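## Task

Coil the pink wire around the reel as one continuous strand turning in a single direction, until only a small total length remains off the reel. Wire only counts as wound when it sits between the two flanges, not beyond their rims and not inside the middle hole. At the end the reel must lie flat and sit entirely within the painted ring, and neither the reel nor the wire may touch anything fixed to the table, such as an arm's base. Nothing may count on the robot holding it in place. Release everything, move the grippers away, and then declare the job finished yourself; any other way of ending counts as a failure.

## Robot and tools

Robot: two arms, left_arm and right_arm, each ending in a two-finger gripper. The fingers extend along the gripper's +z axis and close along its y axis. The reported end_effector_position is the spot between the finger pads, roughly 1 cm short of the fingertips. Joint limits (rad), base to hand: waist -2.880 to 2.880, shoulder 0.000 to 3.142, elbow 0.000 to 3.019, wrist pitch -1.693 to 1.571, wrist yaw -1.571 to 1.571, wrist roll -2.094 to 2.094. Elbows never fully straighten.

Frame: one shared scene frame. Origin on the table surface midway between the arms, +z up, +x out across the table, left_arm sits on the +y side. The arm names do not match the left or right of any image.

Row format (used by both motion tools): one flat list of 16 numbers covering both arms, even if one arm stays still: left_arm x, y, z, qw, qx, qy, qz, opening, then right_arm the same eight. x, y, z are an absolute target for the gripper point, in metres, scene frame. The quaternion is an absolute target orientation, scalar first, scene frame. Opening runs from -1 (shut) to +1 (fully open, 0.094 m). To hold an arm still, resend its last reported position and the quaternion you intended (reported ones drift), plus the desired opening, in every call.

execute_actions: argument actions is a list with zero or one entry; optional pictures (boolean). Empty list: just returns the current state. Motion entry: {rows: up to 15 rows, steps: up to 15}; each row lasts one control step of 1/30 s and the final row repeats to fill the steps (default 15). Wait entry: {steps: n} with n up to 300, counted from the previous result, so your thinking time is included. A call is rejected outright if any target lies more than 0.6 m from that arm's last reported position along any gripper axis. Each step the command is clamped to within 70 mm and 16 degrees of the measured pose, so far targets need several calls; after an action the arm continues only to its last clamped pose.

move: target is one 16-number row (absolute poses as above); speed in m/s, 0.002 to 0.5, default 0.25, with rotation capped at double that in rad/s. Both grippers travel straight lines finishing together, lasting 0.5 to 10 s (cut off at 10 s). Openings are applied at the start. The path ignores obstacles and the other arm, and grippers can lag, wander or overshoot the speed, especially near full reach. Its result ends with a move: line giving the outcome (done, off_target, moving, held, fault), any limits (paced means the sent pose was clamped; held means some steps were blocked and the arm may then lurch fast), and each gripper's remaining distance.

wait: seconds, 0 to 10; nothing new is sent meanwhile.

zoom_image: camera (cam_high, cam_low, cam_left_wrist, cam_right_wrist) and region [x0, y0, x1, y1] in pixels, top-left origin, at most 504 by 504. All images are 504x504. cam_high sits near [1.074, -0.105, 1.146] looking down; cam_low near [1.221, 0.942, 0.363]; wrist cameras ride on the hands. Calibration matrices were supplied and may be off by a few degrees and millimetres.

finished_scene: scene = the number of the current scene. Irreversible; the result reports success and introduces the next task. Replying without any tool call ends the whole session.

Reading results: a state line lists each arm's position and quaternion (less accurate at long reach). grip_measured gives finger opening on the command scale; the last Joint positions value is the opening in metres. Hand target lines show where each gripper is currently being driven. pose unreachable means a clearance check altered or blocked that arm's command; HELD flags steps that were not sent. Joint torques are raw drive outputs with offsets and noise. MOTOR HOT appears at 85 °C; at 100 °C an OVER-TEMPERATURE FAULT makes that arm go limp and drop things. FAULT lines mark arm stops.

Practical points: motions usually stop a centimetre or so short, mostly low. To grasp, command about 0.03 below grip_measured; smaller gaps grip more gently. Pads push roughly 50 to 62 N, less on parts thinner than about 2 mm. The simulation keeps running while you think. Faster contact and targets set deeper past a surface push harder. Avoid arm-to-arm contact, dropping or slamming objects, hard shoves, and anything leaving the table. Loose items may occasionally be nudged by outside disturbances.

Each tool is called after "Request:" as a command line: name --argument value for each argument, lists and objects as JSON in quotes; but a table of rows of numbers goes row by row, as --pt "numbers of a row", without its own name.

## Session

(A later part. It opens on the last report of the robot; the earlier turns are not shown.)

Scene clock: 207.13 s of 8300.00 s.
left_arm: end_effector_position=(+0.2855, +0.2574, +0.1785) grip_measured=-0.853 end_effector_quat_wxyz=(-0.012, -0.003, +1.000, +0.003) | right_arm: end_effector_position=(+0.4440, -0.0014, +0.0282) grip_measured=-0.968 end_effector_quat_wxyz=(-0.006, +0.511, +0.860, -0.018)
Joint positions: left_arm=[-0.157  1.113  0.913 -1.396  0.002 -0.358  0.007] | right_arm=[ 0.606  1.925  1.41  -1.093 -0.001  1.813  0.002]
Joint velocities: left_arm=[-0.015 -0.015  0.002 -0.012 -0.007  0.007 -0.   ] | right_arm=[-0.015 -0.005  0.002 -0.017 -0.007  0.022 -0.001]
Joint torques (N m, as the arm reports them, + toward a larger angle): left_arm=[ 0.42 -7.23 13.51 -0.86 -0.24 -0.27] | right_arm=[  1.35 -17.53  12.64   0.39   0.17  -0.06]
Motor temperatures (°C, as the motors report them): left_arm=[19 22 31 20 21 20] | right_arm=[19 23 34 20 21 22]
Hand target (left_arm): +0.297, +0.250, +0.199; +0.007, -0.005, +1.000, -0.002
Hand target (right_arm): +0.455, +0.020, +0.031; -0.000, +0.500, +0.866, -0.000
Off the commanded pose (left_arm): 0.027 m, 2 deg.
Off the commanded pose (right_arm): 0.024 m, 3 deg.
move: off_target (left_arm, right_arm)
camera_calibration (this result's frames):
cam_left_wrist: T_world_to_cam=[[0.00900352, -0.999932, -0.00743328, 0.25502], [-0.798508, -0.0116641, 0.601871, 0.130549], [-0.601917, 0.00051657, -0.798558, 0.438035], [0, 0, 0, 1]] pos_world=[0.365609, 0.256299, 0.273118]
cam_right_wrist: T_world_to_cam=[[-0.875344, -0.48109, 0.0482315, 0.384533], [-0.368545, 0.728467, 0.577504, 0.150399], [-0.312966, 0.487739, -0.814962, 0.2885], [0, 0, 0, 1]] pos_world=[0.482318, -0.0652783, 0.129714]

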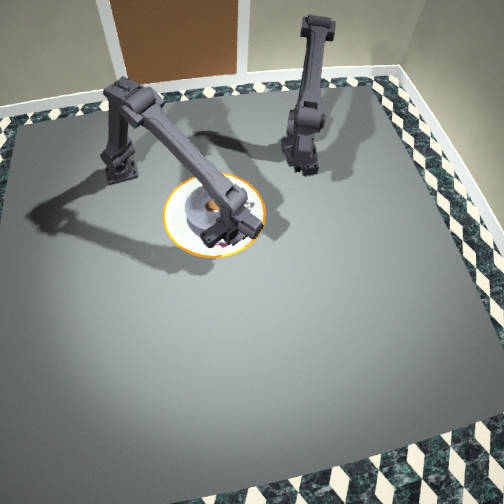

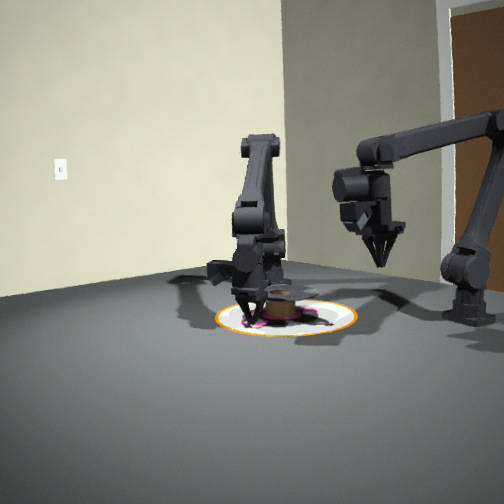

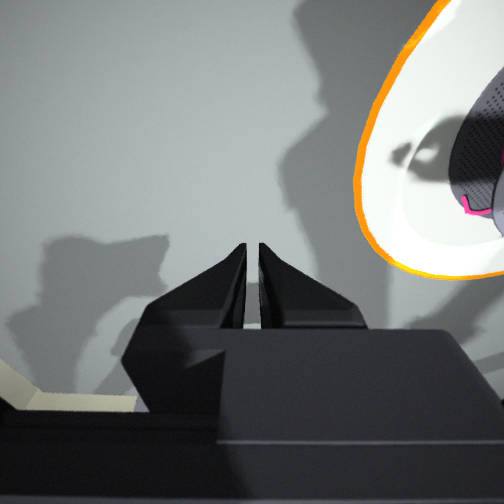

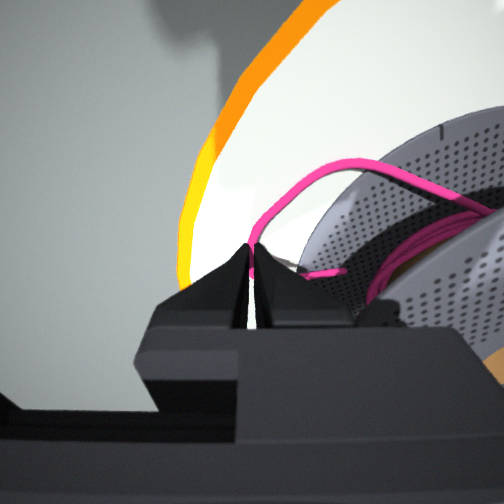

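Request:
execute_actions --actions '[{"rows":[[0.30,0.25,0.2,0,0,1,0,-0.85, 0.455,0.02,0.03,0,0.5,0.866,0,-0.7]],"steps":10}]' --pictures false

Request:
move --target '[0.30,0.25,0.2,0,0,1,0,-0.85, 0.455,0.02,0.14,0,0.5,0.866,0,-0.7]' --speed 0.1

Request:
move --target '[0.30,0.25,0.2,0,0,1,0,-0.85, 0.32,-0.04,0.17,0,0.259,0.966,0,-1]' --speed 0.2

Scene clock: 210.83 s of 8300.00 s.
left_arm: end_effector_position=(+0.2869, +0.2569, +0.1830) grip_measured=-0.853 end_effector_quat_wxyz=(-0.012, -0.003, +1.000, +0.003) | right_arm: end_effector_position=(+0.4445, -0.0009, +0.0282) grip_measured=-0.702 end_effector_quat_wxyz=(-0.006, +0.510, +0.860, -0.016)
Joint positions: left_arm=[-0.157  1.114  0.925 -1.407  0.002 -0.358  0.007] | right_arm=[ 0.606  1.925  1.41  -1.09  -0.001  1.812  0.014]
Joint velocities: left_arm=[-0.005 -0.005  0.017 -0.022 -0.007  0.037 -0.002] | right_arm=[ 0.015 -0.005 -0.002 -0.012  0.022 -0.007 -0.001]
Joint torques (N m, as the arm reports them, + toward a larger angle): left_arm=[ 0.77 -5.95 13.48 -0.81 -0.13 -0.12] | right_arm=[  1.35 -17.87  12.36   0.38   0.18  -0.05]
Motor temperatures (°C, as the motors report them): left_arm=[19 22 33 20 21 20] | right_arm=[19 23 34 20 21 22]
Hand target (left_arm): +0.299, +0.250, +0.200; +0.000, +0.000, +1.000, -0.001
Hand target (right_arm): +0.454, +0.019, +0.031; +0.000, +0.500, +0.866, +0.000
Off the commanded pose (left_arm): 0.023 m, 1 deg.
Off the commanded pose (right_arm): 0.023 m, 2 deg.
Steps of this call (steps 1 to 90: nothing new was sent; then 0.37 s passed at rest; steps 91 to 100: all 10 steps of this action). Readings (end_effector_position):
91: left_arm (+0.2854, +0.2575, +0.1789) | right_arm (+0.4440, -0.0014, +0.0282)
92: left_arm (+0.2852, +0.2576, +0.1795) | right_arm (+0.4442, -0.0012, +0.0282)
94: left_arm (+0.2855, +0.2574, +0.1811) | right_arm (+0.4445, -0.0010, +0.0282)
98: left_arm (+0.2868, +0.2570, +0.1829) | right_arm (+0.4445, -0.0009, +0.0282)
100: the state above

Scene clock: 212.60 s of 8300.00 s.
left_arm: end_effector_position=(+0.2868, +0.2570, +0.1830) grip_measured=-0.853 end_effector_quat_wxyz=(-0.012, -0.003, +1.000, +0.003) | right_arm: end_effector_position=(+0.4483, +0.0025, +0.1124) grip_measured=-0.702 end_effector_quat_wxyz=(-0.009, +0.510, +0.860, -0.027)
Joint positions: left_arm=[-0.157  1.114  0.925 -1.407  0.002 -0.358  0.007] | right_arm=[ 0.606  1.862  1.554 -1.319 -0.001  1.812  0.014]
Joint velocities: left_arm=[-0.005 -0.015 -0.017 -0.002  0.022 -0.051 -0.   ] | right_arm=[-0.024 -0.015 -0.007 -0.012 -0.022 -0.037  0.001]
Joint torques (N m, as the arm reports them, + toward a larger angle): left_arm=[ 0.78 -5.93 13.44 -0.78 -0.14 -0.12] | right_arm=[  1.34 -21.1   13.37  -0.64   0.18  -0.05]
Motor temperatures (°C, as the motors report them): left_arm=[19 22 33 20 21 20] | right_arm=[19 23 35 20 21 22]
Hand target (left_arm): +0.299, +0.250, +0.200; +0.000, +0.000, +1.000, -0.001
Hand target (right_arm): +0.454, +0.018, +0.140; +0.000, +0.500, +0.866, +0.000
Off the commanded pose (left_arm): 0.023 m, 1 deg.
Off the commanded pose (right_arm): 0.033 m, 4 deg.
move: off_target (left_arm, right_arm)
camera_calibration (this result's frames):
cam_left_wrist: T_world_to_cam=[[0.00977144, -0.999926, -0.00718245, 0.254312], [-0.798933, -0.0121264, 0.601298, 0.129182], [-0.601341, -0.000137257, -0.798992, 0.442476], [0, 0, 0, 1]] pos_world=[0.366802, 0.255921, 0.277685]
cam_right_wrist: T_world_to_cam=[[-0.874203, -0.481052, 0.0660063, 0.383658], [-0.361311, 0.735281, 0.573425, 0.0976745], [-0.324381, 0.477441, -0.816595, 0.361885], [0, 0, 0, 1]] pos_world=[0.488074, -0.0600377, 0.214181]

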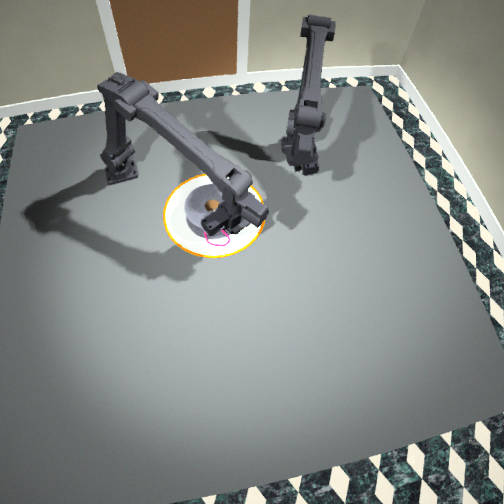

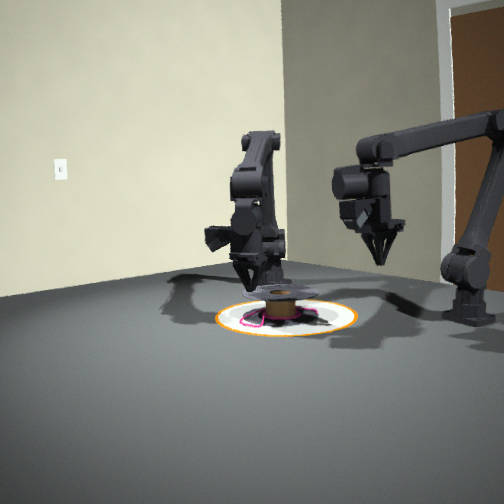

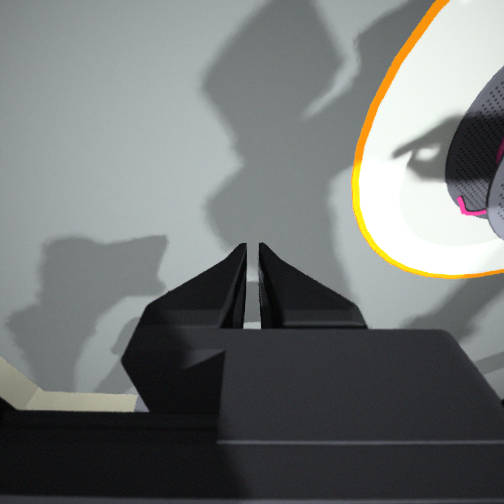

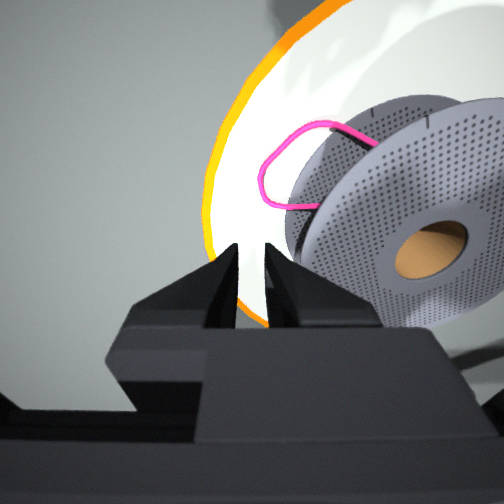

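Scene clock: 214.43 s of 8300.00 s.
left_arm: end_effector_position=(+0.2868, +0.2570, +0.1830) grip_measured=-0.853 end_effector_quat_wxyz=(-0.012, -0.003, +1.000, +0.003) | right_arm: end_effector_position=(+0.3262, -0.0387, +0.1697) grip_measured=-0.996 end_effector_quat_wxyz=(+0.001, +0.271, +0.963, +0.001)
Joint positions: left_arm=[-0.157  1.114  0.925 -1.407  0.002 -0.358  0.007] | right_arm=[ 0.727  1.496  1.237 -1.31   0.     1.41   0.   ]
Joint velocities: left_arm=[-0.005  0.005 -0.017  0.017 -0.037 -0.022 -0.002] | right_arm=[ 0.005 -0.005  0.002 -0.002  0.051 -0.022  0.001]
Joint torques (N m, as the arm reports them, + toward a larger angle): left_arm=[ 0.77 -5.95 13.47 -0.79 -0.13 -0.12] | right_arm=[  0.78 -15.1    7.93  -0.05   0.15  -0.04]
Motor temperatures (°C, as the motors report them): left_arm=[19 21 33 20 21 20] | right_arm=[19 23 34 20 21 22]
Hand target (left_arm): +0.299, +0.250, +0.200; +0.000, +0.000, +1.000, -0.001
Hand target (right_arm): +0.319, -0.039, +0.169; +0.000, +0.259, +0.966, -0.001
Off the commanded pose (left_arm): 0.023 m, 1 deg.
Off the commanded pose (right_arm): 0.006 m, 1 deg.
move: off_target (left_arm)
camera_calibration (this result's frames):
cam_left_wrist: T_world_to_cam=[[0.00977144, -0.999926, -0.00718245, 0.254312], [-0.798933, -0.0121264, 0.601298, 0.129182], [-0.601341, -0.000137257, -0.798992, 0.442476], [0, 0, 0, 1]] pos_world=[0.366802, 0.255921, 0.277685]
cam_right_wrist: T_world_to_cam=[[-0.517425, -0.855676, 0.00945241, 0.131976], [-0.691795, 0.424777, 0.583938, 0.145037], [-0.503677, 0.295605, -0.811743, 0.439401], [0, 0, 0, 1]] pos_world=[0.38994, -0.0785689, 0.270741]

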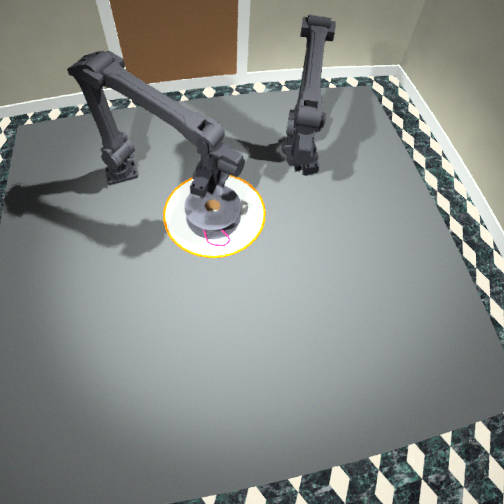

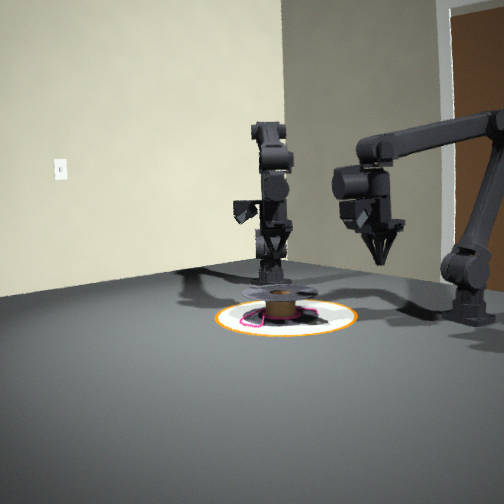

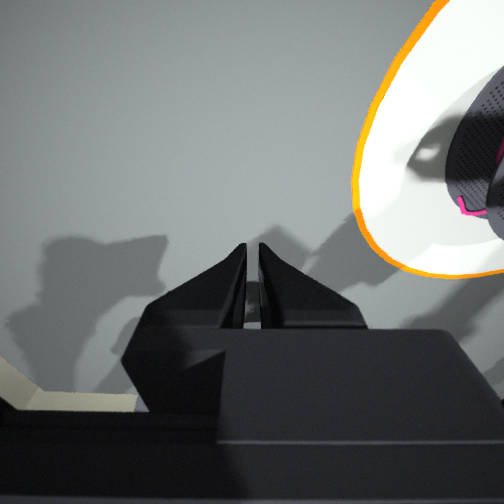

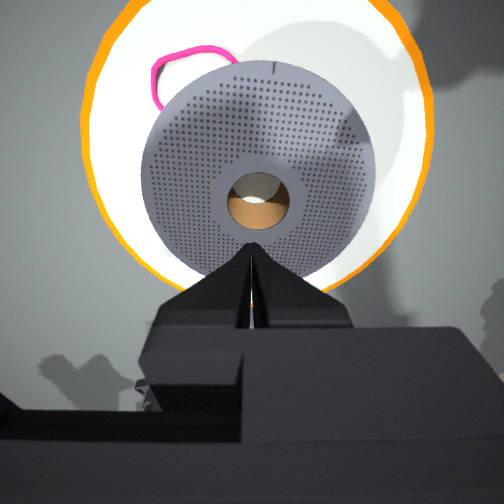

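Request:
move --target '[0.30,0.25,0.2,0,0,1,0,-0.85, 0.308,-0.04,0.085,0,0.259,0.966,0,-1]' --speed 0.1

Request:
move --target '[0.30,0.25,0.2,0,0,1,0,-0.85, 0.308,-0.04,0.05,0,0.259,0.966,0,-1]' --speed 0.04

Scene clock: 220.63 s of 8300.00 s.
left_arm: end_effector_position=(+0.2868, +0.2570, +0.1830) grip_measured=-0.853 end_effector_quat_wxyz=(-0.012, -0.003, +1.000, +0.003) | right_arm: end_effector_position=(+0.3135, -0.0430, +0.0935) grip_measured=-0.996 end_effector_quat_wxyz=(+0.002, +0.261, +0.965, +0.004)
Joint positions: left_arm=[-0.157  1.114  0.925 -1.407  0.002 -0.358  0.007] | right_arm=[ 0.744  1.535  1.068 -1.094  0.     1.407  0.   ]
Joint velocities: left_arm=[-0.015 -0.005 -0.002 -0.017 -0.007 -0.022 -0.001] | right_arm=[-0.015 -0.015 -0.007 -0.012 -0.007 -0.007 -0.   ]
Joint torques (N m, as the arm reports them, + toward a larger angle): left_arm=[ 0.76 -5.89 13.48 -0.8  -0.14 -0.12] | right_arm=[  1.25 -12.88   7.64   0.54   0.12   0.15]
Motor temperatures (°C, as the motors report them): left_arm=[19 21 34 20 21 20] | right_arm=[19 23 33 20 21 22]
Hand target (left_arm): +0.299, +0.250, +0.200; +0.000, +0.000, +1.000, -0.001
Hand target (right_arm): +0.308, -0.040, +0.085; -0.000, +0.259, +0.966, -0.000
Off the commanded pose (left_arm): 0.023 m, 1 deg.
Off the commanded pose (right_arm): 0.011 m, 1 deg.
After step 90, 1.93 s passed at rest.
move: off_target (left_arm, right_arm)
camera_calibration (this result's frames):
cam_left_wrist: T_world_to_cam=[[0.00977144, -0.999926, -0.00718245, 0.254312], [-0.798933, -0.0121264, 0.601298, 0.129182], [-0.601341, -0.000137257, -0.798992, 0.442476], [0, 0, 0, 1]] pos_world=[0.366802, 0.255921, 0.277685]
cam_right_wrist: T_world_to_cam=[[-0.501038, -0.865422, 0.00230824, 0.117592], [-0.702474, 0.408254, 0.582975, 0.185282], [-0.505461, 0.290471, -0.812487, 0.372792], [0, 0, 0, 1]] pos_world=[0.377505, -0.0821607, 0.194603]

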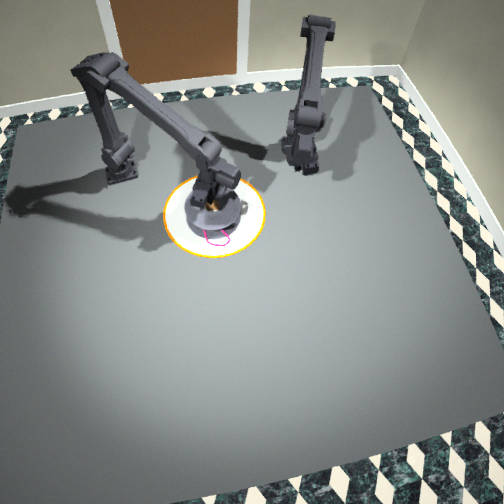

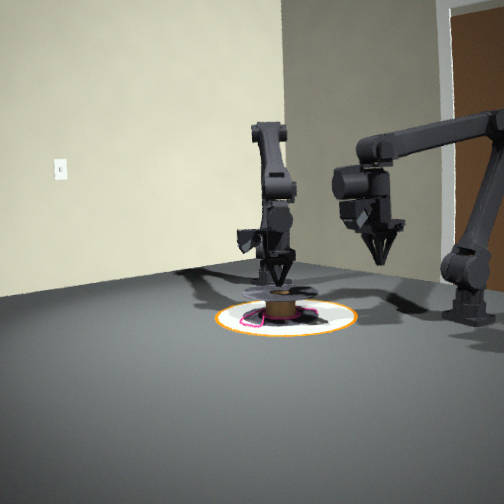

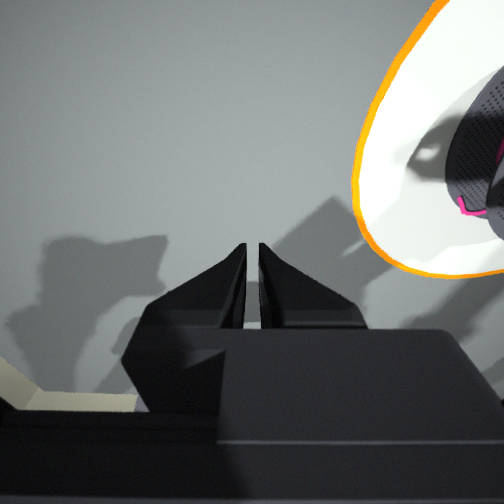

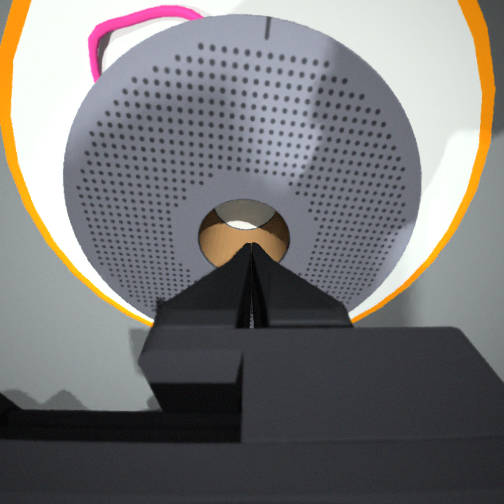

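Scene clock: 222.03 s of 8300.00 s.
left_arm: end_effector_position=(+0.2868, +0.2570, +0.1830) grip_measured=-0.853 end_effector_quat_wxyz=(-0.012, -0.003, +1.000, +0.003) | right_arm: end_effector_position=(+0.3144, -0.0419, +0.0612) grip_measured=-0.996 end_effector_quat_wxyz=(+0.003, +0.261, +0.965, +0.007)
Joint positions: left_arm=[-0.157  1.114  0.925 -1.407  0.002 -0.358  0.007] | right_arm=[ 0.744  1.579  1.023 -0.999  0.     1.407  0.   ]
Joint velocities: left_arm=[-0.005 -0.005  0.007  0.002 -0.11  -0.037  0.   ] | right_arm=[ 0.015  0.005  0.002  0.017 -0.022  0.022 -0.001]
Joint torques (N m, as the arm reports them, + toward a larger angle): left_arm=[ 0.76 -5.94 13.46 -0.79 -0.14 -0.12] | right_arm=[  1.27 -12.45   7.11   0.59   0.12   0.15]
Motor temperatures (°C, as the motors report them): left_arm=[19 21 35 20 21 20] | right_arm=[19 23 33 20 21 22]
Hand target (left_arm): +0.299, +0.250, +0.200; +0.000, +0.000, +1.000, -0.001
Hand target (right_arm): +0.308, -0.040, +0.050; -0.000, +0.259, +0.966, -0.000
Off the commanded pose (left_arm): 0.023 m, 1 deg.
Off the commanded pose (right_arm): 0.013 m, 1 deg.
move: off_target (left_arm, right_arm)
camera_calibration (this result's frames):
cam_left_wrist: T_world_to_cam=[[0.00977144, -0.999926, -0.00718245, 0.254312], [-0.798933, -0.0121264, 0.601298, 0.129182], [-0.601341, -0.000137257, -0.798992, 0.442476], [0, 0, 0, 1]] pos_world=[0.366802, 0.255921, 0.277685]
cam_right_wrist: T_world_to_cam=[[-0.501034, -0.865418, -0.00408562, 0.119518], [-0.704886, 0.405347, 0.58209, 0.205005], [-0.502095, 0.294527, -0.813114, 0.345842], [0, 0, 0, 1]] pos_world=[0.378033, -0.0815245, 0.162366]

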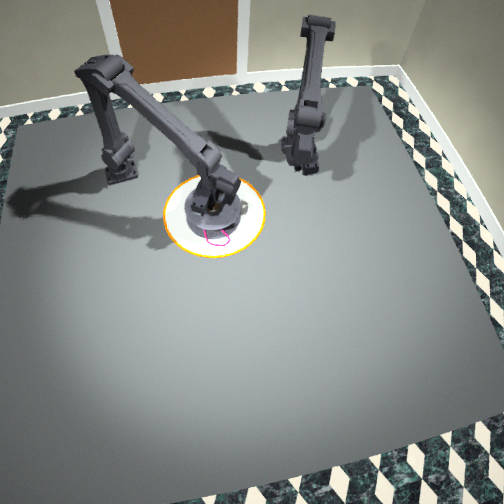

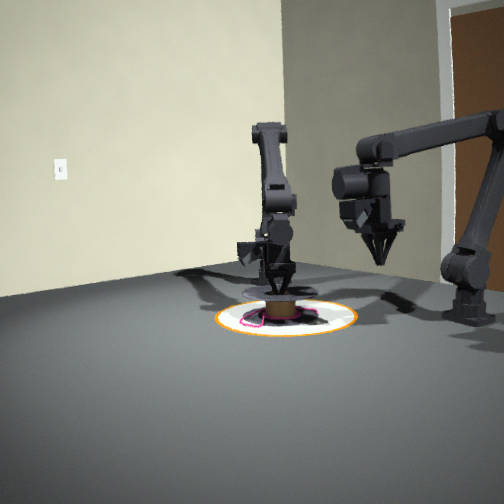

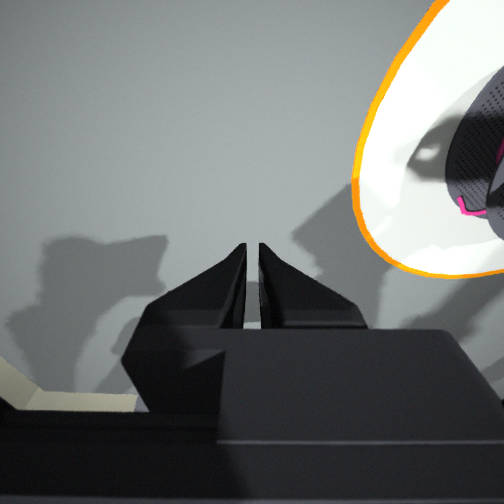

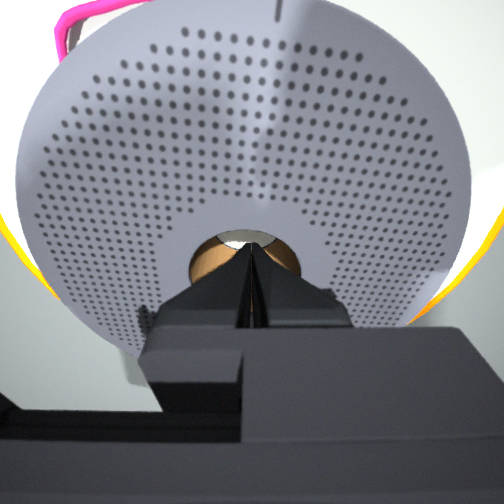

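Request:
execute_actions --actions '[{"rows":[[0.30,0.25,0.2,0,0,1,0,-0.85, 0.31,-0.04,0.052,0,0.259,0.966,0,-0.15]],"steps":15}]' --pictures false

Request:
move --target '[0.31,0.17,0.12,0,0,0.966,-0.259,-0.5, 0.31,-0.04,0.052,0,-0.462,0.887,0,-0.15]' --speed 0.2

Scene clock: 226.83 s of 8300.00 s.
left_arm: end_effector_position=(+0.2868, +0.2570, +0.1830) grip_measured=-0.853 end_effector_quat_wxyz=(-0.012, -0.003, +1.000, +0.003) | right_arm: end_effector_position=(+0.3144, -0.0414, +0.0612) grip_measured=-0.237 end_effector_quat_wxyz=(+0.003, +0.261, +0.965, +0.008)
Joint positions: left_arm=[-0.157  1.114  0.925 -1.407  0.002 -0.358  0.007] | right_arm=[ 0.744  1.579  1.023 -0.998 -0.     1.407  0.036]
Joint velocities: left_arm=[-0.005  0.005  0.002  0.002 -0.007 -0.022 -0.   ] | right_arm=[ 0.005 -0.015  0.012 -0.002 -0.022  0.051 -0.001]
Joint torques (N m, as the arm reports them, + toward a larger angle): left_arm=[ 0.77 -5.96 13.45 -0.79 -0.14 -0.12] | right_arm=[  0.9  -12.71   7.6    0.28   0.14   0.11]
Motor temperatures (°C, as the motors report them): left_arm=[19 21 35 20 21 20] | right_arm=[19 22 32 20 21 22]
Hand target (left_arm): +0.299, +0.250, +0.200; +0.000, +0.000, +1.000, -0.001
Hand target (right_arm): +0.310, -0.040, +0.052; -0.000, +0.259, +0.966, +0.000
Off the commanded pose (left_arm): 0.023 m, 1 deg.
Off the commanded pose (right_arm): 0.010 m, 1 deg.
Steps of this call (steps 1 to 90: nothing new was sent; then 1.30 s passed at rest; steps 91 to 105: all 15 steps of this action). Readings (end_effector_position):
91: left_arm (+0.2868, +0.2570, +0.1830) | right_arm (+0.3144, -0.0419, +0.0612)
92: left_arm (+0.2868, +0.2570, +0.1830) | right_arm (+0.3144, -0.0419, +0.0612)
94: left_arm (+0.2868, +0.2570, +0.1830) | right_arm (+0.3143, -0.0414, +0.0612)
98: left_arm (+0.2868, +0.2570, +0.1830) | right_arm (+0.3144, -0.0414, +0.0612)
105: the state above

Scene clock: 231.33 s of 8300.00 s.
left_arm: end_effector_position=(+0.3093, +0.1665, +0.1289) grip_measured=-0.503 end_effector_quat_wxyz=(-0.001, +0.013, +0.966, -0.258) | right_arm: end_effector_position=(+0.3132, -0.0400, +0.0612) grip_measured=-0.238 end_effector_quat_wxyz=(+0.006, -0.449, +0.893, +0.009)
Joint positions: left_arm=[-0.146  1.199  0.775 -0.966  0.492 -0.358  0.023] | right_arm=[ 0.744  1.579  1.023 -0.996 -0.011 -0.053  0.036]
Joint velocities: left_arm=[-0.005 -0.015  0.007  0.002  0.066 -0.022  0.001] | right_arm=[-0.005 -0.005  0.002 -0.002  0.051 -0.081 -0.   ]
Joint torques (N m, as the arm reports them, + toward a larger angle): left_arm=[ 2.4  -7.    7.39  1.31  0.36 -0.2 ] | right_arm=[  0.88 -12.78   7.7    0.32   0.46  -0.12]
Motor temperatures (°C, as the motors report them): left_arm=[19 21 34 20 21 20] | right_arm=[19 22 32 20 21 22]
Hand target (left_arm): +0.311, +0.170, +0.121; -0.005, +0.001, +0.966, -0.259
Hand target (right_arm): +0.310, -0.040, +0.052; -0.000, -0.462, +0.887, +0.000
Off the commanded pose (left_arm): 0.010 m, 2 deg.
Off the commanded pose (right_arm): 0.010 m, 2 deg.
move: done
camera_calibration (this result's frames):
cam_left_wrist: T_world_to_cam=[[-0.0220704, -0.86685, 0.49808, 0.0858328], [-0.8078, 0.308996, 0.501977, 0.140653], [-0.589044, -0.39127, -0.707061, 0.462203], [0, 0, 0, 1]] pos_world=[0.387772, 0.211789, 0.21345]
cam_right_wrist: T_world_to_cam=[[0.805118, -0.593114, 0.000841043, -0.277924], [-0.488096, -0.661756, 0.56907, 0.0936], [-0.336967, -0.458579, -0.822289, 0.263423], [0, 0, 0, 1]] pos_world=[0.358213, 0.0179003, 0.163579]

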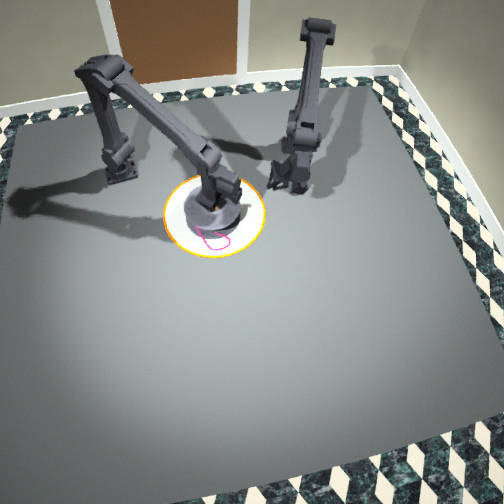

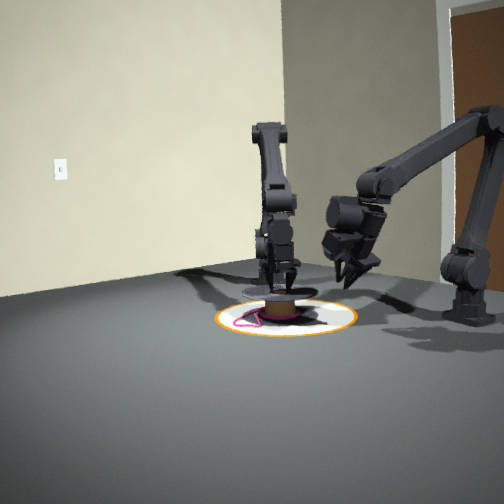

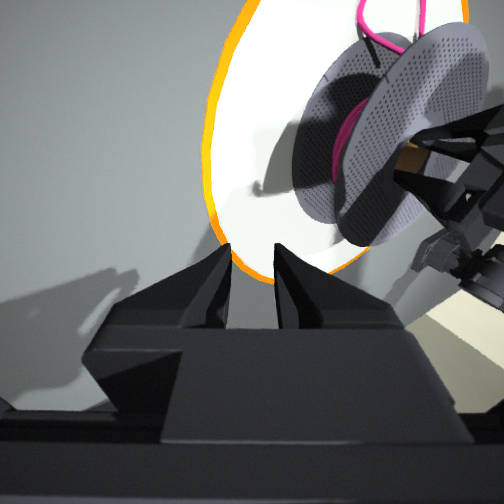

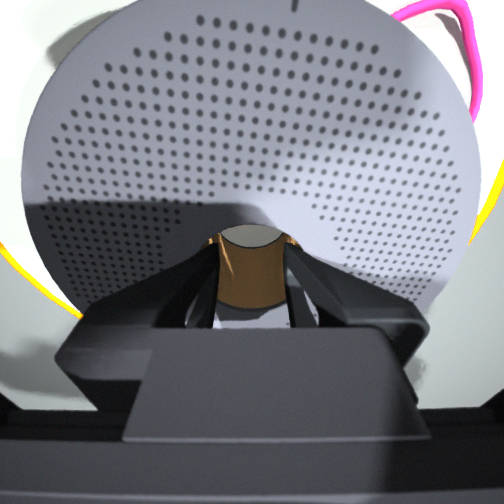

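Request:
move --target '[0.31,0.17,0.12,0,0,0.966,-0.259,-0.5, 0.31,-0.04,0.052,0,0.537,0.843,0,-0.15]' --speed 0.2

Request:
zoom_image --camera "cam_high" --region '[150, 160, 290, 270]'

Scene clock: 241.67 s of 8300.00 s.
left_arm: end_effector_position=(+0.3097, +0.1664, +0.1270) grip_measured=-0.503 end_effector_quat_wxyz=(+0.002, +0.013, +0.966, -0.259) | right_arm: end_effector_position=(+0.3149, -0.0414, +0.0614) grip_measured=-0.237 end_effector_quat_wxyz=(+0.002, +0.533, +0.846, +0.009)
Joint positions: left_arm=[-0.146  1.199  0.769 -0.953  0.492 -0.361  0.023] | right_arm=[ 0.744  1.578  1.023 -0.996  0.002  2.003  0.036]
Joint velocities: left_arm=[-0.005 -0.005  0.002 -0.017  0.051 -0.081 -0.001] | right_arm=[-0.005 -0.005 -0.007  0.012 -0.051  0.007 -0.001]
Joint torques (N m, as the arm reports them, + toward a larger angle): left_arm=[ 2.29 -7.66  7.09  1.33  0.23 -0.23] | right_arm=[  0.92 -12.66   7.57   0.19   0.07   0.24]
Motor temperatures (°C, as the motors report them): left_arm=[19 21 33 20 22 20] | right_arm=[19 22 31 20 22 22]
Hand target (left_arm): +0.310, +0.170, +0.120; -0.000, +0.000, +0.966, -0.259
Hand target (right_arm): +0.310, -0.040, +0.052; +0.000, +0.537, +0.843, -0.000
Off the commanded pose (left_arm): 0.008 m, 2 deg.
Off the commanded pose (right_arm): 0.011 m, 1 deg.
After step 90, 1.63 s passed at rest.
move: off_target (right_arm)
camera_calibration (this result's frames):
cam_left_wrist: T_world_to_cam=[[-0.022832, -0.865821, 0.499833, 0.0864725], [-0.810895, 0.308466, 0.497291, 0.143634], [-0.584747, -0.393958, -0.709132, 0.46047], [0, 0, 0, 1]] pos_world=[0.387705, 0.211969, 0.211885]
cam_right_wrist: T_world_to_cam=[[-0.900032, -0.435777, -0.0063658, 0.263735], [-0.355343, 0.725296, 0.589642, 0.107733], [-0.252335, 0.532959, -0.80764, 0.276936], [0, 0, 0, 1]] pos_world=[0.345533, -0.110804, 0.16182]

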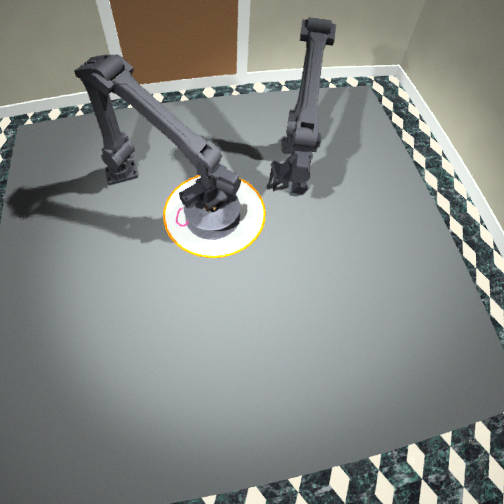

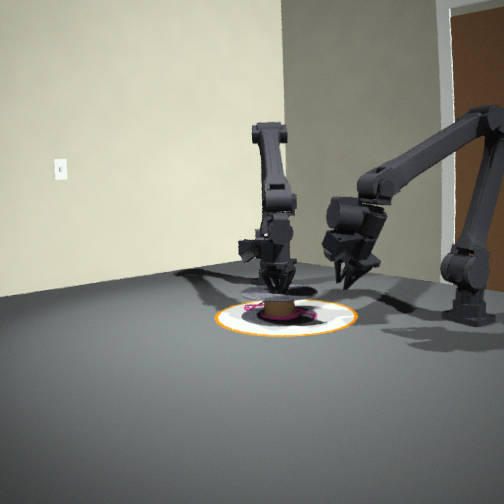

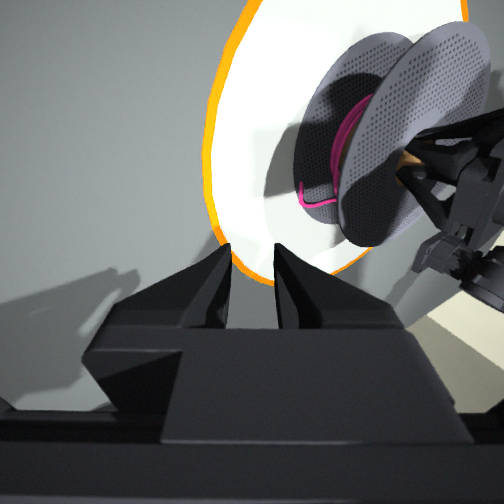

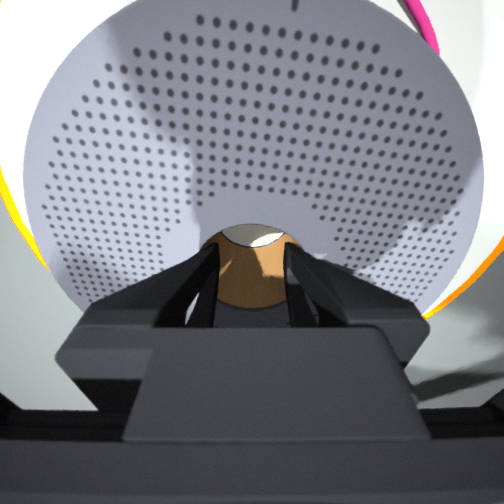

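Region (150, 160, 290, 270) of cam_high's 504x504 image, scaled by 3.600, with more detail than that image has; it fills the top 396 rows of this view, and the rest is white.

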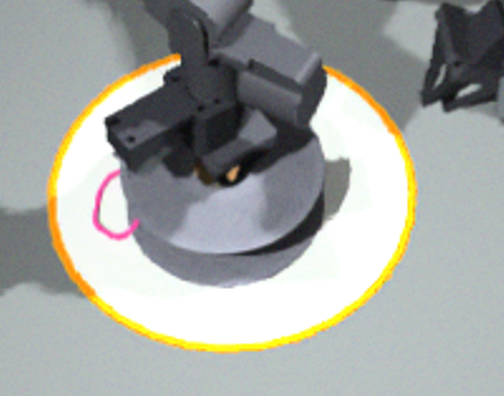

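Request:
execute_actions --actions '[{"rows":[[0.31,0.17,0.12,0,0,0.966,-0.259,-1, 0.31,-0.04,0.052,0,0.537,0.843,0,-1]],"steps":12}]' --pictures false

Request:
move --target '[0.31,0.17,0.16,0,0,1,0,-1, 0.325,-0.03,0.14,0,0.4,0.916,0,-1]' --speed 0.1

Request:
move --target '[0.31,0.12,0.16,0,0,1,0,-1, 0.31,-0.19,0.13,0,0,1,0,-0.5]' --speed 0.2

Scene clock: 247.03 s of 8300.00 s.
left_arm: end_effector_position=(+0.3097, +0.1664, +0.1270) grip_measured=-0.988 end_effector_quat_wxyz=(+0.001, +0.013, +0.966, -0.259) | right_arm: end_effector_position=(+0.3148, -0.0414, +0.0607) grip_measured=-0.996 end_effector_quat_wxyz=(+0.002, +0.537, +0.843, +0.008)
Joint positions: left_arm=[-0.146  1.199  0.769 -0.953  0.492 -0.361  0.001] | right_arm=[ 0.744  1.58   1.023 -0.996  0.001  2.012  0.   ]
Joint velocities: left_arm=[ 0.005  0.005 -0.017 -0.027 -0.022  0.007 -0.001] | right_arm=[-0.005 -0.024  0.012 -0.012  0.037  0.007  0.001]
Joint torques (N m, as the arm reports them, + toward a larger angle): left_arm=[ 2.37 -7.64  7.09  1.34  0.23 -0.22] | right_arm=[  1.19 -13.04   7.55   0.18   0.07   0.17]
Motor temperatures (°C, as the motors report them): left_arm=[19 21 32 20 22 20] | right_arm=[19 22 31 20 22 22]
Hand target (left_arm): +0.310, +0.170, +0.120; -0.000, +0.000, +0.966, -0.259
Hand target (right_arm): +0.310, -0.040, +0.052; -0.000, +0.537, +0.843, +0.000
Off the commanded pose (left_arm): 0.008 m, 1 deg.
Off the commanded pose (right_arm): 0.010 m, 1 deg.
Steps of this call (steps 1 to 90: nothing new was sent; then 1.97 s passed at rest; steps 91 to 102: all 12 steps of this action). Readings (end_effector_position):
91: left_arm (+0.3097, +0.1664, +0.1270) | right_arm (+0.3148, -0.0413, +0.0614)
92: left_arm (+0.3097, +0.1664, +0.1270) | right_arm (+0.3148, -0.0413, +0.0612)
94: left_arm (+0.3097, +0.1664, +0.1270) | right_arm (+0.3148, -0.0414, +0.0607)
98: left_arm (+0.3097, +0.1664, +0.1270) | right_arm (+0.3148, -0.0414, +0.0607)
102: the state above

Scene clock: 250.20 s of 8300.00 s.
left_arm: end_effector_position=(+0.2966, +0.1807, +0.1445) grip_measured=-0.988 end_effector_quat_wxyz=(-0.008, +0.001, +1.000, +0.002) | right_arm: end_effector_position=(+0.3129, -0.0436, +0.1149) grip_measured=-0.996 end_effector_quat_wxyz=(-0.007, +0.405, +0.914, -0.028)
Joint positions: left_arm=[-0.366  1.256  0.933 -1.263  0.005 -0.558  0.001] | right_arm=[ 0.744  1.549  1.145 -1.223  0.001  1.713  0.   ]
Joint velocities: left_arm=[-0.005 -0.024 -0.017  0.002  0.037  0.022  0.   ] | right_arm=[-0.005 -0.005 -0.012 -0.002 -0.081 -0.066  0.   ]
Joint torques (N m, as the arm reports them, + toward a larger angle): left_arm=[ 0.58 -7.85 13.05 -0.76 -0.25 -0.27] | right_arm=[ -0.24 -15.95  13.11  -0.48   0.1   -0.01]
Motor temperatures (°C, as the motors report them): left_arm=[19 21 33 20 22 20] | right_arm=[19 22 32 20 22 22]
Hand target (left_arm): +0.308, +0.170, +0.159; +0.003, -0.002, +1.000, -0.002
Hand target (right_arm): +0.324, -0.031, +0.140; +0.000, +0.400, +0.916, +0.000
Off the commanded pose (left_arm): 0.023 m, 1 deg.
Off the commanded pose (right_arm): 0.031 m, 3 deg.
move: off_target (left_arm, right_arm)
camera_calibration (this result's frames):
cam_left_wrist: T_world_to_cam=[[0.000294743, -0.999989, -0.00462877, 0.18015], [-0.804386, -0.00298707, 0.5941, 0.160217], [-0.594107, 0.00354821, -0.804378, 0.415556], [0, 0, 0, 1]] pos_world=[0.375708, 0.179152, 0.239913]
cam_right_wrist: T_world_to_cam=[[-0.736447, -0.673133, 0.067369, 0.19129], [-0.522215, 0.628973, 0.57592, 0.126699], [-0.430044, 0.388953, -0.814725, 0.371041], [0, 0, 0, 1]] pos_world=[0.366602, -0.0952443, 0.216441]

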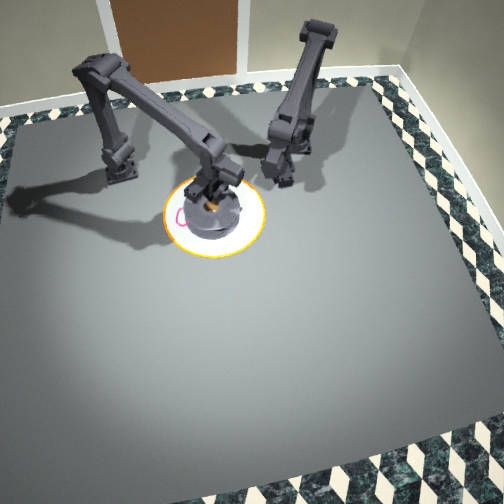

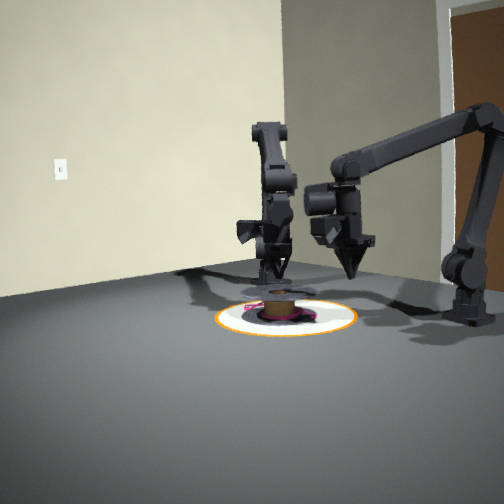

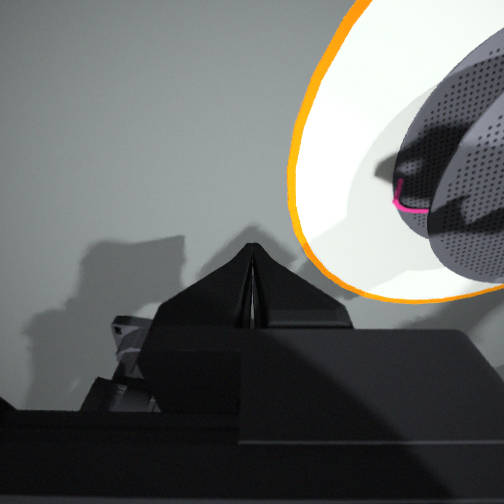

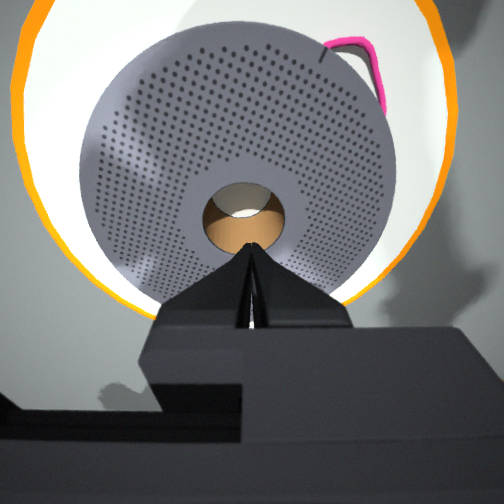

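Scene clock: 252.90 s of 8300.00 s.
left_arm: end_effector_position=(+0.2987, +0.1332, +0.1466) grip_measured=-0.988 end_effector_quat_wxyz=(-0.010, +0.002, +1.000, +0.005) | right_arm: end_effector_position=(+0.3085, -0.1849, +0.1292) grip_measured=-0.502 end_effector_quat_wxyz=(-0.002, -0.000, +1.000, -0.003)
Joint positions: left_arm=[-0.476  1.337  1.011 -1.266  0.005 -0.666  0.001] | right_arm=[ 0.47   1.242  0.878 -1.213  0.003  0.604  0.023]
Joint velocities: left_arm=[ 0.005 -0.005  0.002 -0.002 -0.022 -0.022 -0.001] | right_arm=[-0.015 -0.024  0.007 -0.007 -0.037 -0.051 -0.001]
Joint torques (N m, as the arm reports them, + toward a larger angle): left_arm=[ 0.43 -9.35 13.01 -0.79 -0.16 -0.28] | right_arm=[ -1.31 -10.74   7.87   0.31   0.    -0.05]
Motor temperatures (°C, as the motors report them): left_arm=[19 21 34 20 21 20] | right_arm=[19 22 31 20 22 22]
Hand target (left_arm): +0.309, +0.120, +0.160; -0.001, -0.000, +1.000, -0.001
Hand target (right_arm): +0.308, -0.189, +0.129; +0.001, +0.000, +1.000, +0.001
Off the commanded pose (left_arm): 0.022 m, 1 deg.
Off the commanded pose (right_arm): 0.005 m, 0 deg.
move: off_target (left_arm)
camera_calibration (this result's frames):
cam_left_wrist: T_world_to_cam=[[-0.000896261, -0.999952, -0.00980759, 0.133733], [-0.802041, -0.00513896, 0.597247, 0.159692], [-0.597268, 0.00840137, -0.801997, 0.418623], [0, 0, 0, 1]] pos_world=[0.37823, 0.13103, 0.24167]
cam_right_wrist: T_world_to_cam=[[0.00475943, -0.999841, 0.0172065, -0.190616], [-0.809459, 0.00625108, 0.587143, 0.177002], [-0.587157, -0.0167224, -0.8093, 0.408505], [0, 0, 0, 1]] pos_world=[0.38404, -0.184861, 0.229957]

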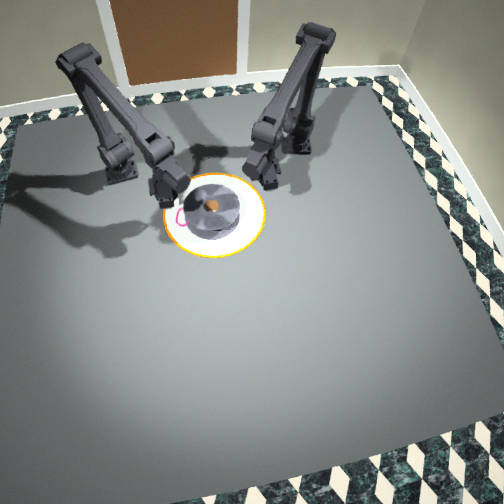

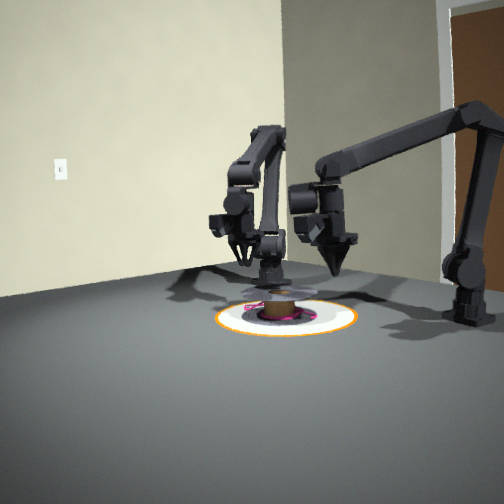

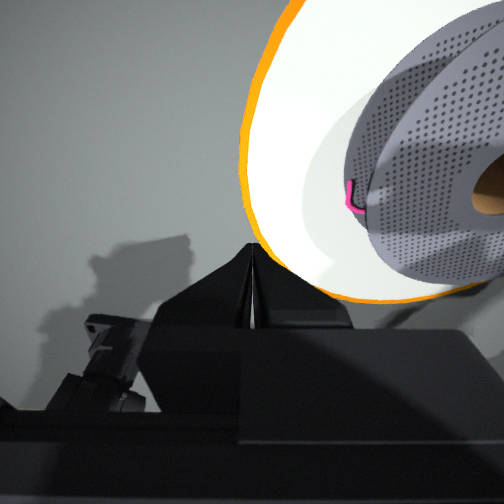

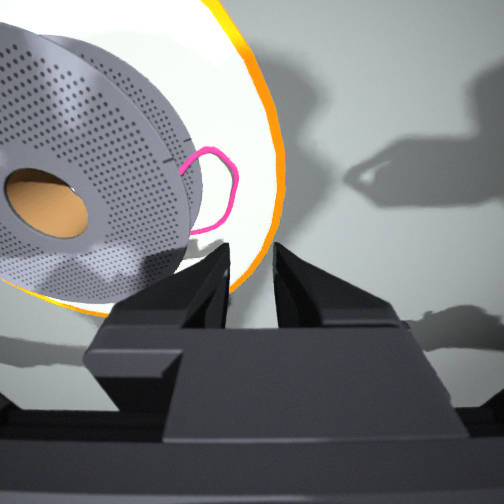

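Request:
move --target '[0.31,0.12,0.16,0,0,1,0,-1, 0.297,-0.174,0.04,0,0,0.998,0.07,-0.6]' --speed 0.1

Scene clock: 256.20 s of 8300.00 s.
left_arm: end_effector_position=(+0.2987, +0.1332, +0.1466) grip_measured=-0.988 end_effector_quat_wxyz=(-0.010, +0.002, +1.000, +0.005) | right_arm: end_effector_position=(+0.2958, -0.1695, +0.0459) grip_measured=-0.598 end_effector_quat_wxyz=(+0.003, -0.004, +0.998, +0.070)
Joint positions: left_arm=[-0.476  1.337  1.011 -1.266  0.005 -0.666  0.001] | right_arm=[ 0.47   1.304  0.677 -0.86  -0.113  0.601  0.019]
Joint velocities: left_arm=[-0.005  0.005  0.017 -0.012 -0.037 -0.022 -0.001] | right_arm=[-0.005 -0.015  0.007  0.002 -0.037 -0.037 -0.   ]
Joint torques (N m, as the arm reports them, + toward a larger angle): left_arm=[ 0.53 -9.35 13.   -0.75 -0.23 -0.27] | right_arm=[-1.49 -8.29  7.12  0.76 -0.08 -0.05]
Motor temperatures (°C, as the motors report them): left_arm=[19 21 34 20 21 20] | right_arm=[19 22 31 20 22 22]
Hand target (left_arm): +0.309, +0.121, +0.160; +0.000, +0.000, +1.000, -0.001
Hand target (right_arm): +0.297, -0.174, +0.040; +0.000, -0.000, +0.998, +0.070
Off the commanded pose (left_arm): 0.022 m, 1 deg.
Off the commanded pose (right_arm): 0.008 m, 1 deg.
move: off_target (left_arm)
camera_calibration (this result's frames):
cam_left_wrist: T_world_to_cam=[[-0.000896261, -0.999952, -0.00980759, 0.133733], [-0.802041, -0.00513896, 0.597247, 0.159692], [-0.597268, 0.00840137, -0.801997, 0.418623], [0, 0, 0, 1]] pos_world=[0.37823, 0.13103, 0.24167]
cam_right_wrist: T_world_to_cam=[[0.0124632, -0.991532, -0.129262, -0.167883], [-0.814387, -0.0850736, 0.574053, 0.202086], [-0.580189, 0.0981149, -0.808551, 0.351248], [0, 0, 0, 1]] pos_world=[0.370459, -0.183731, 0.146293]

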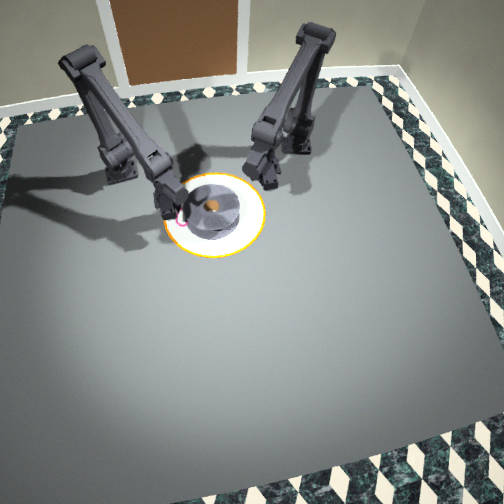

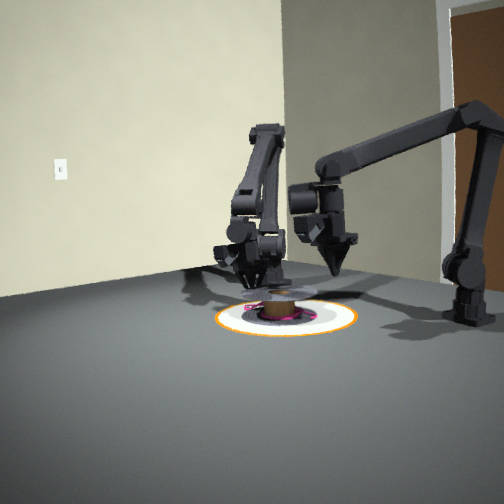

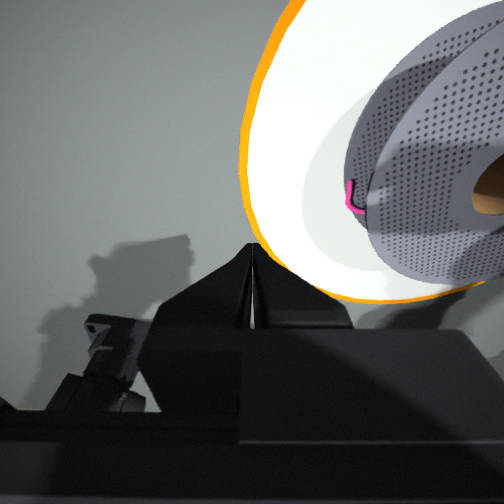

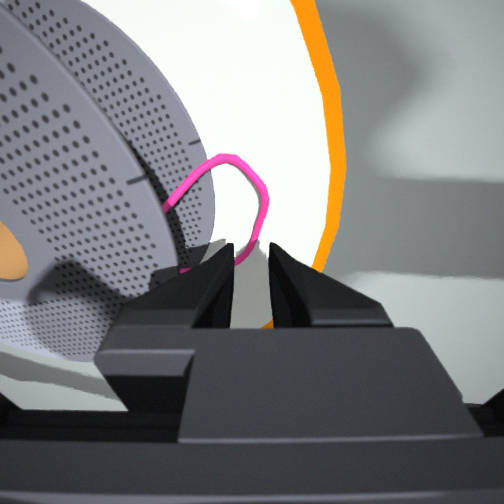

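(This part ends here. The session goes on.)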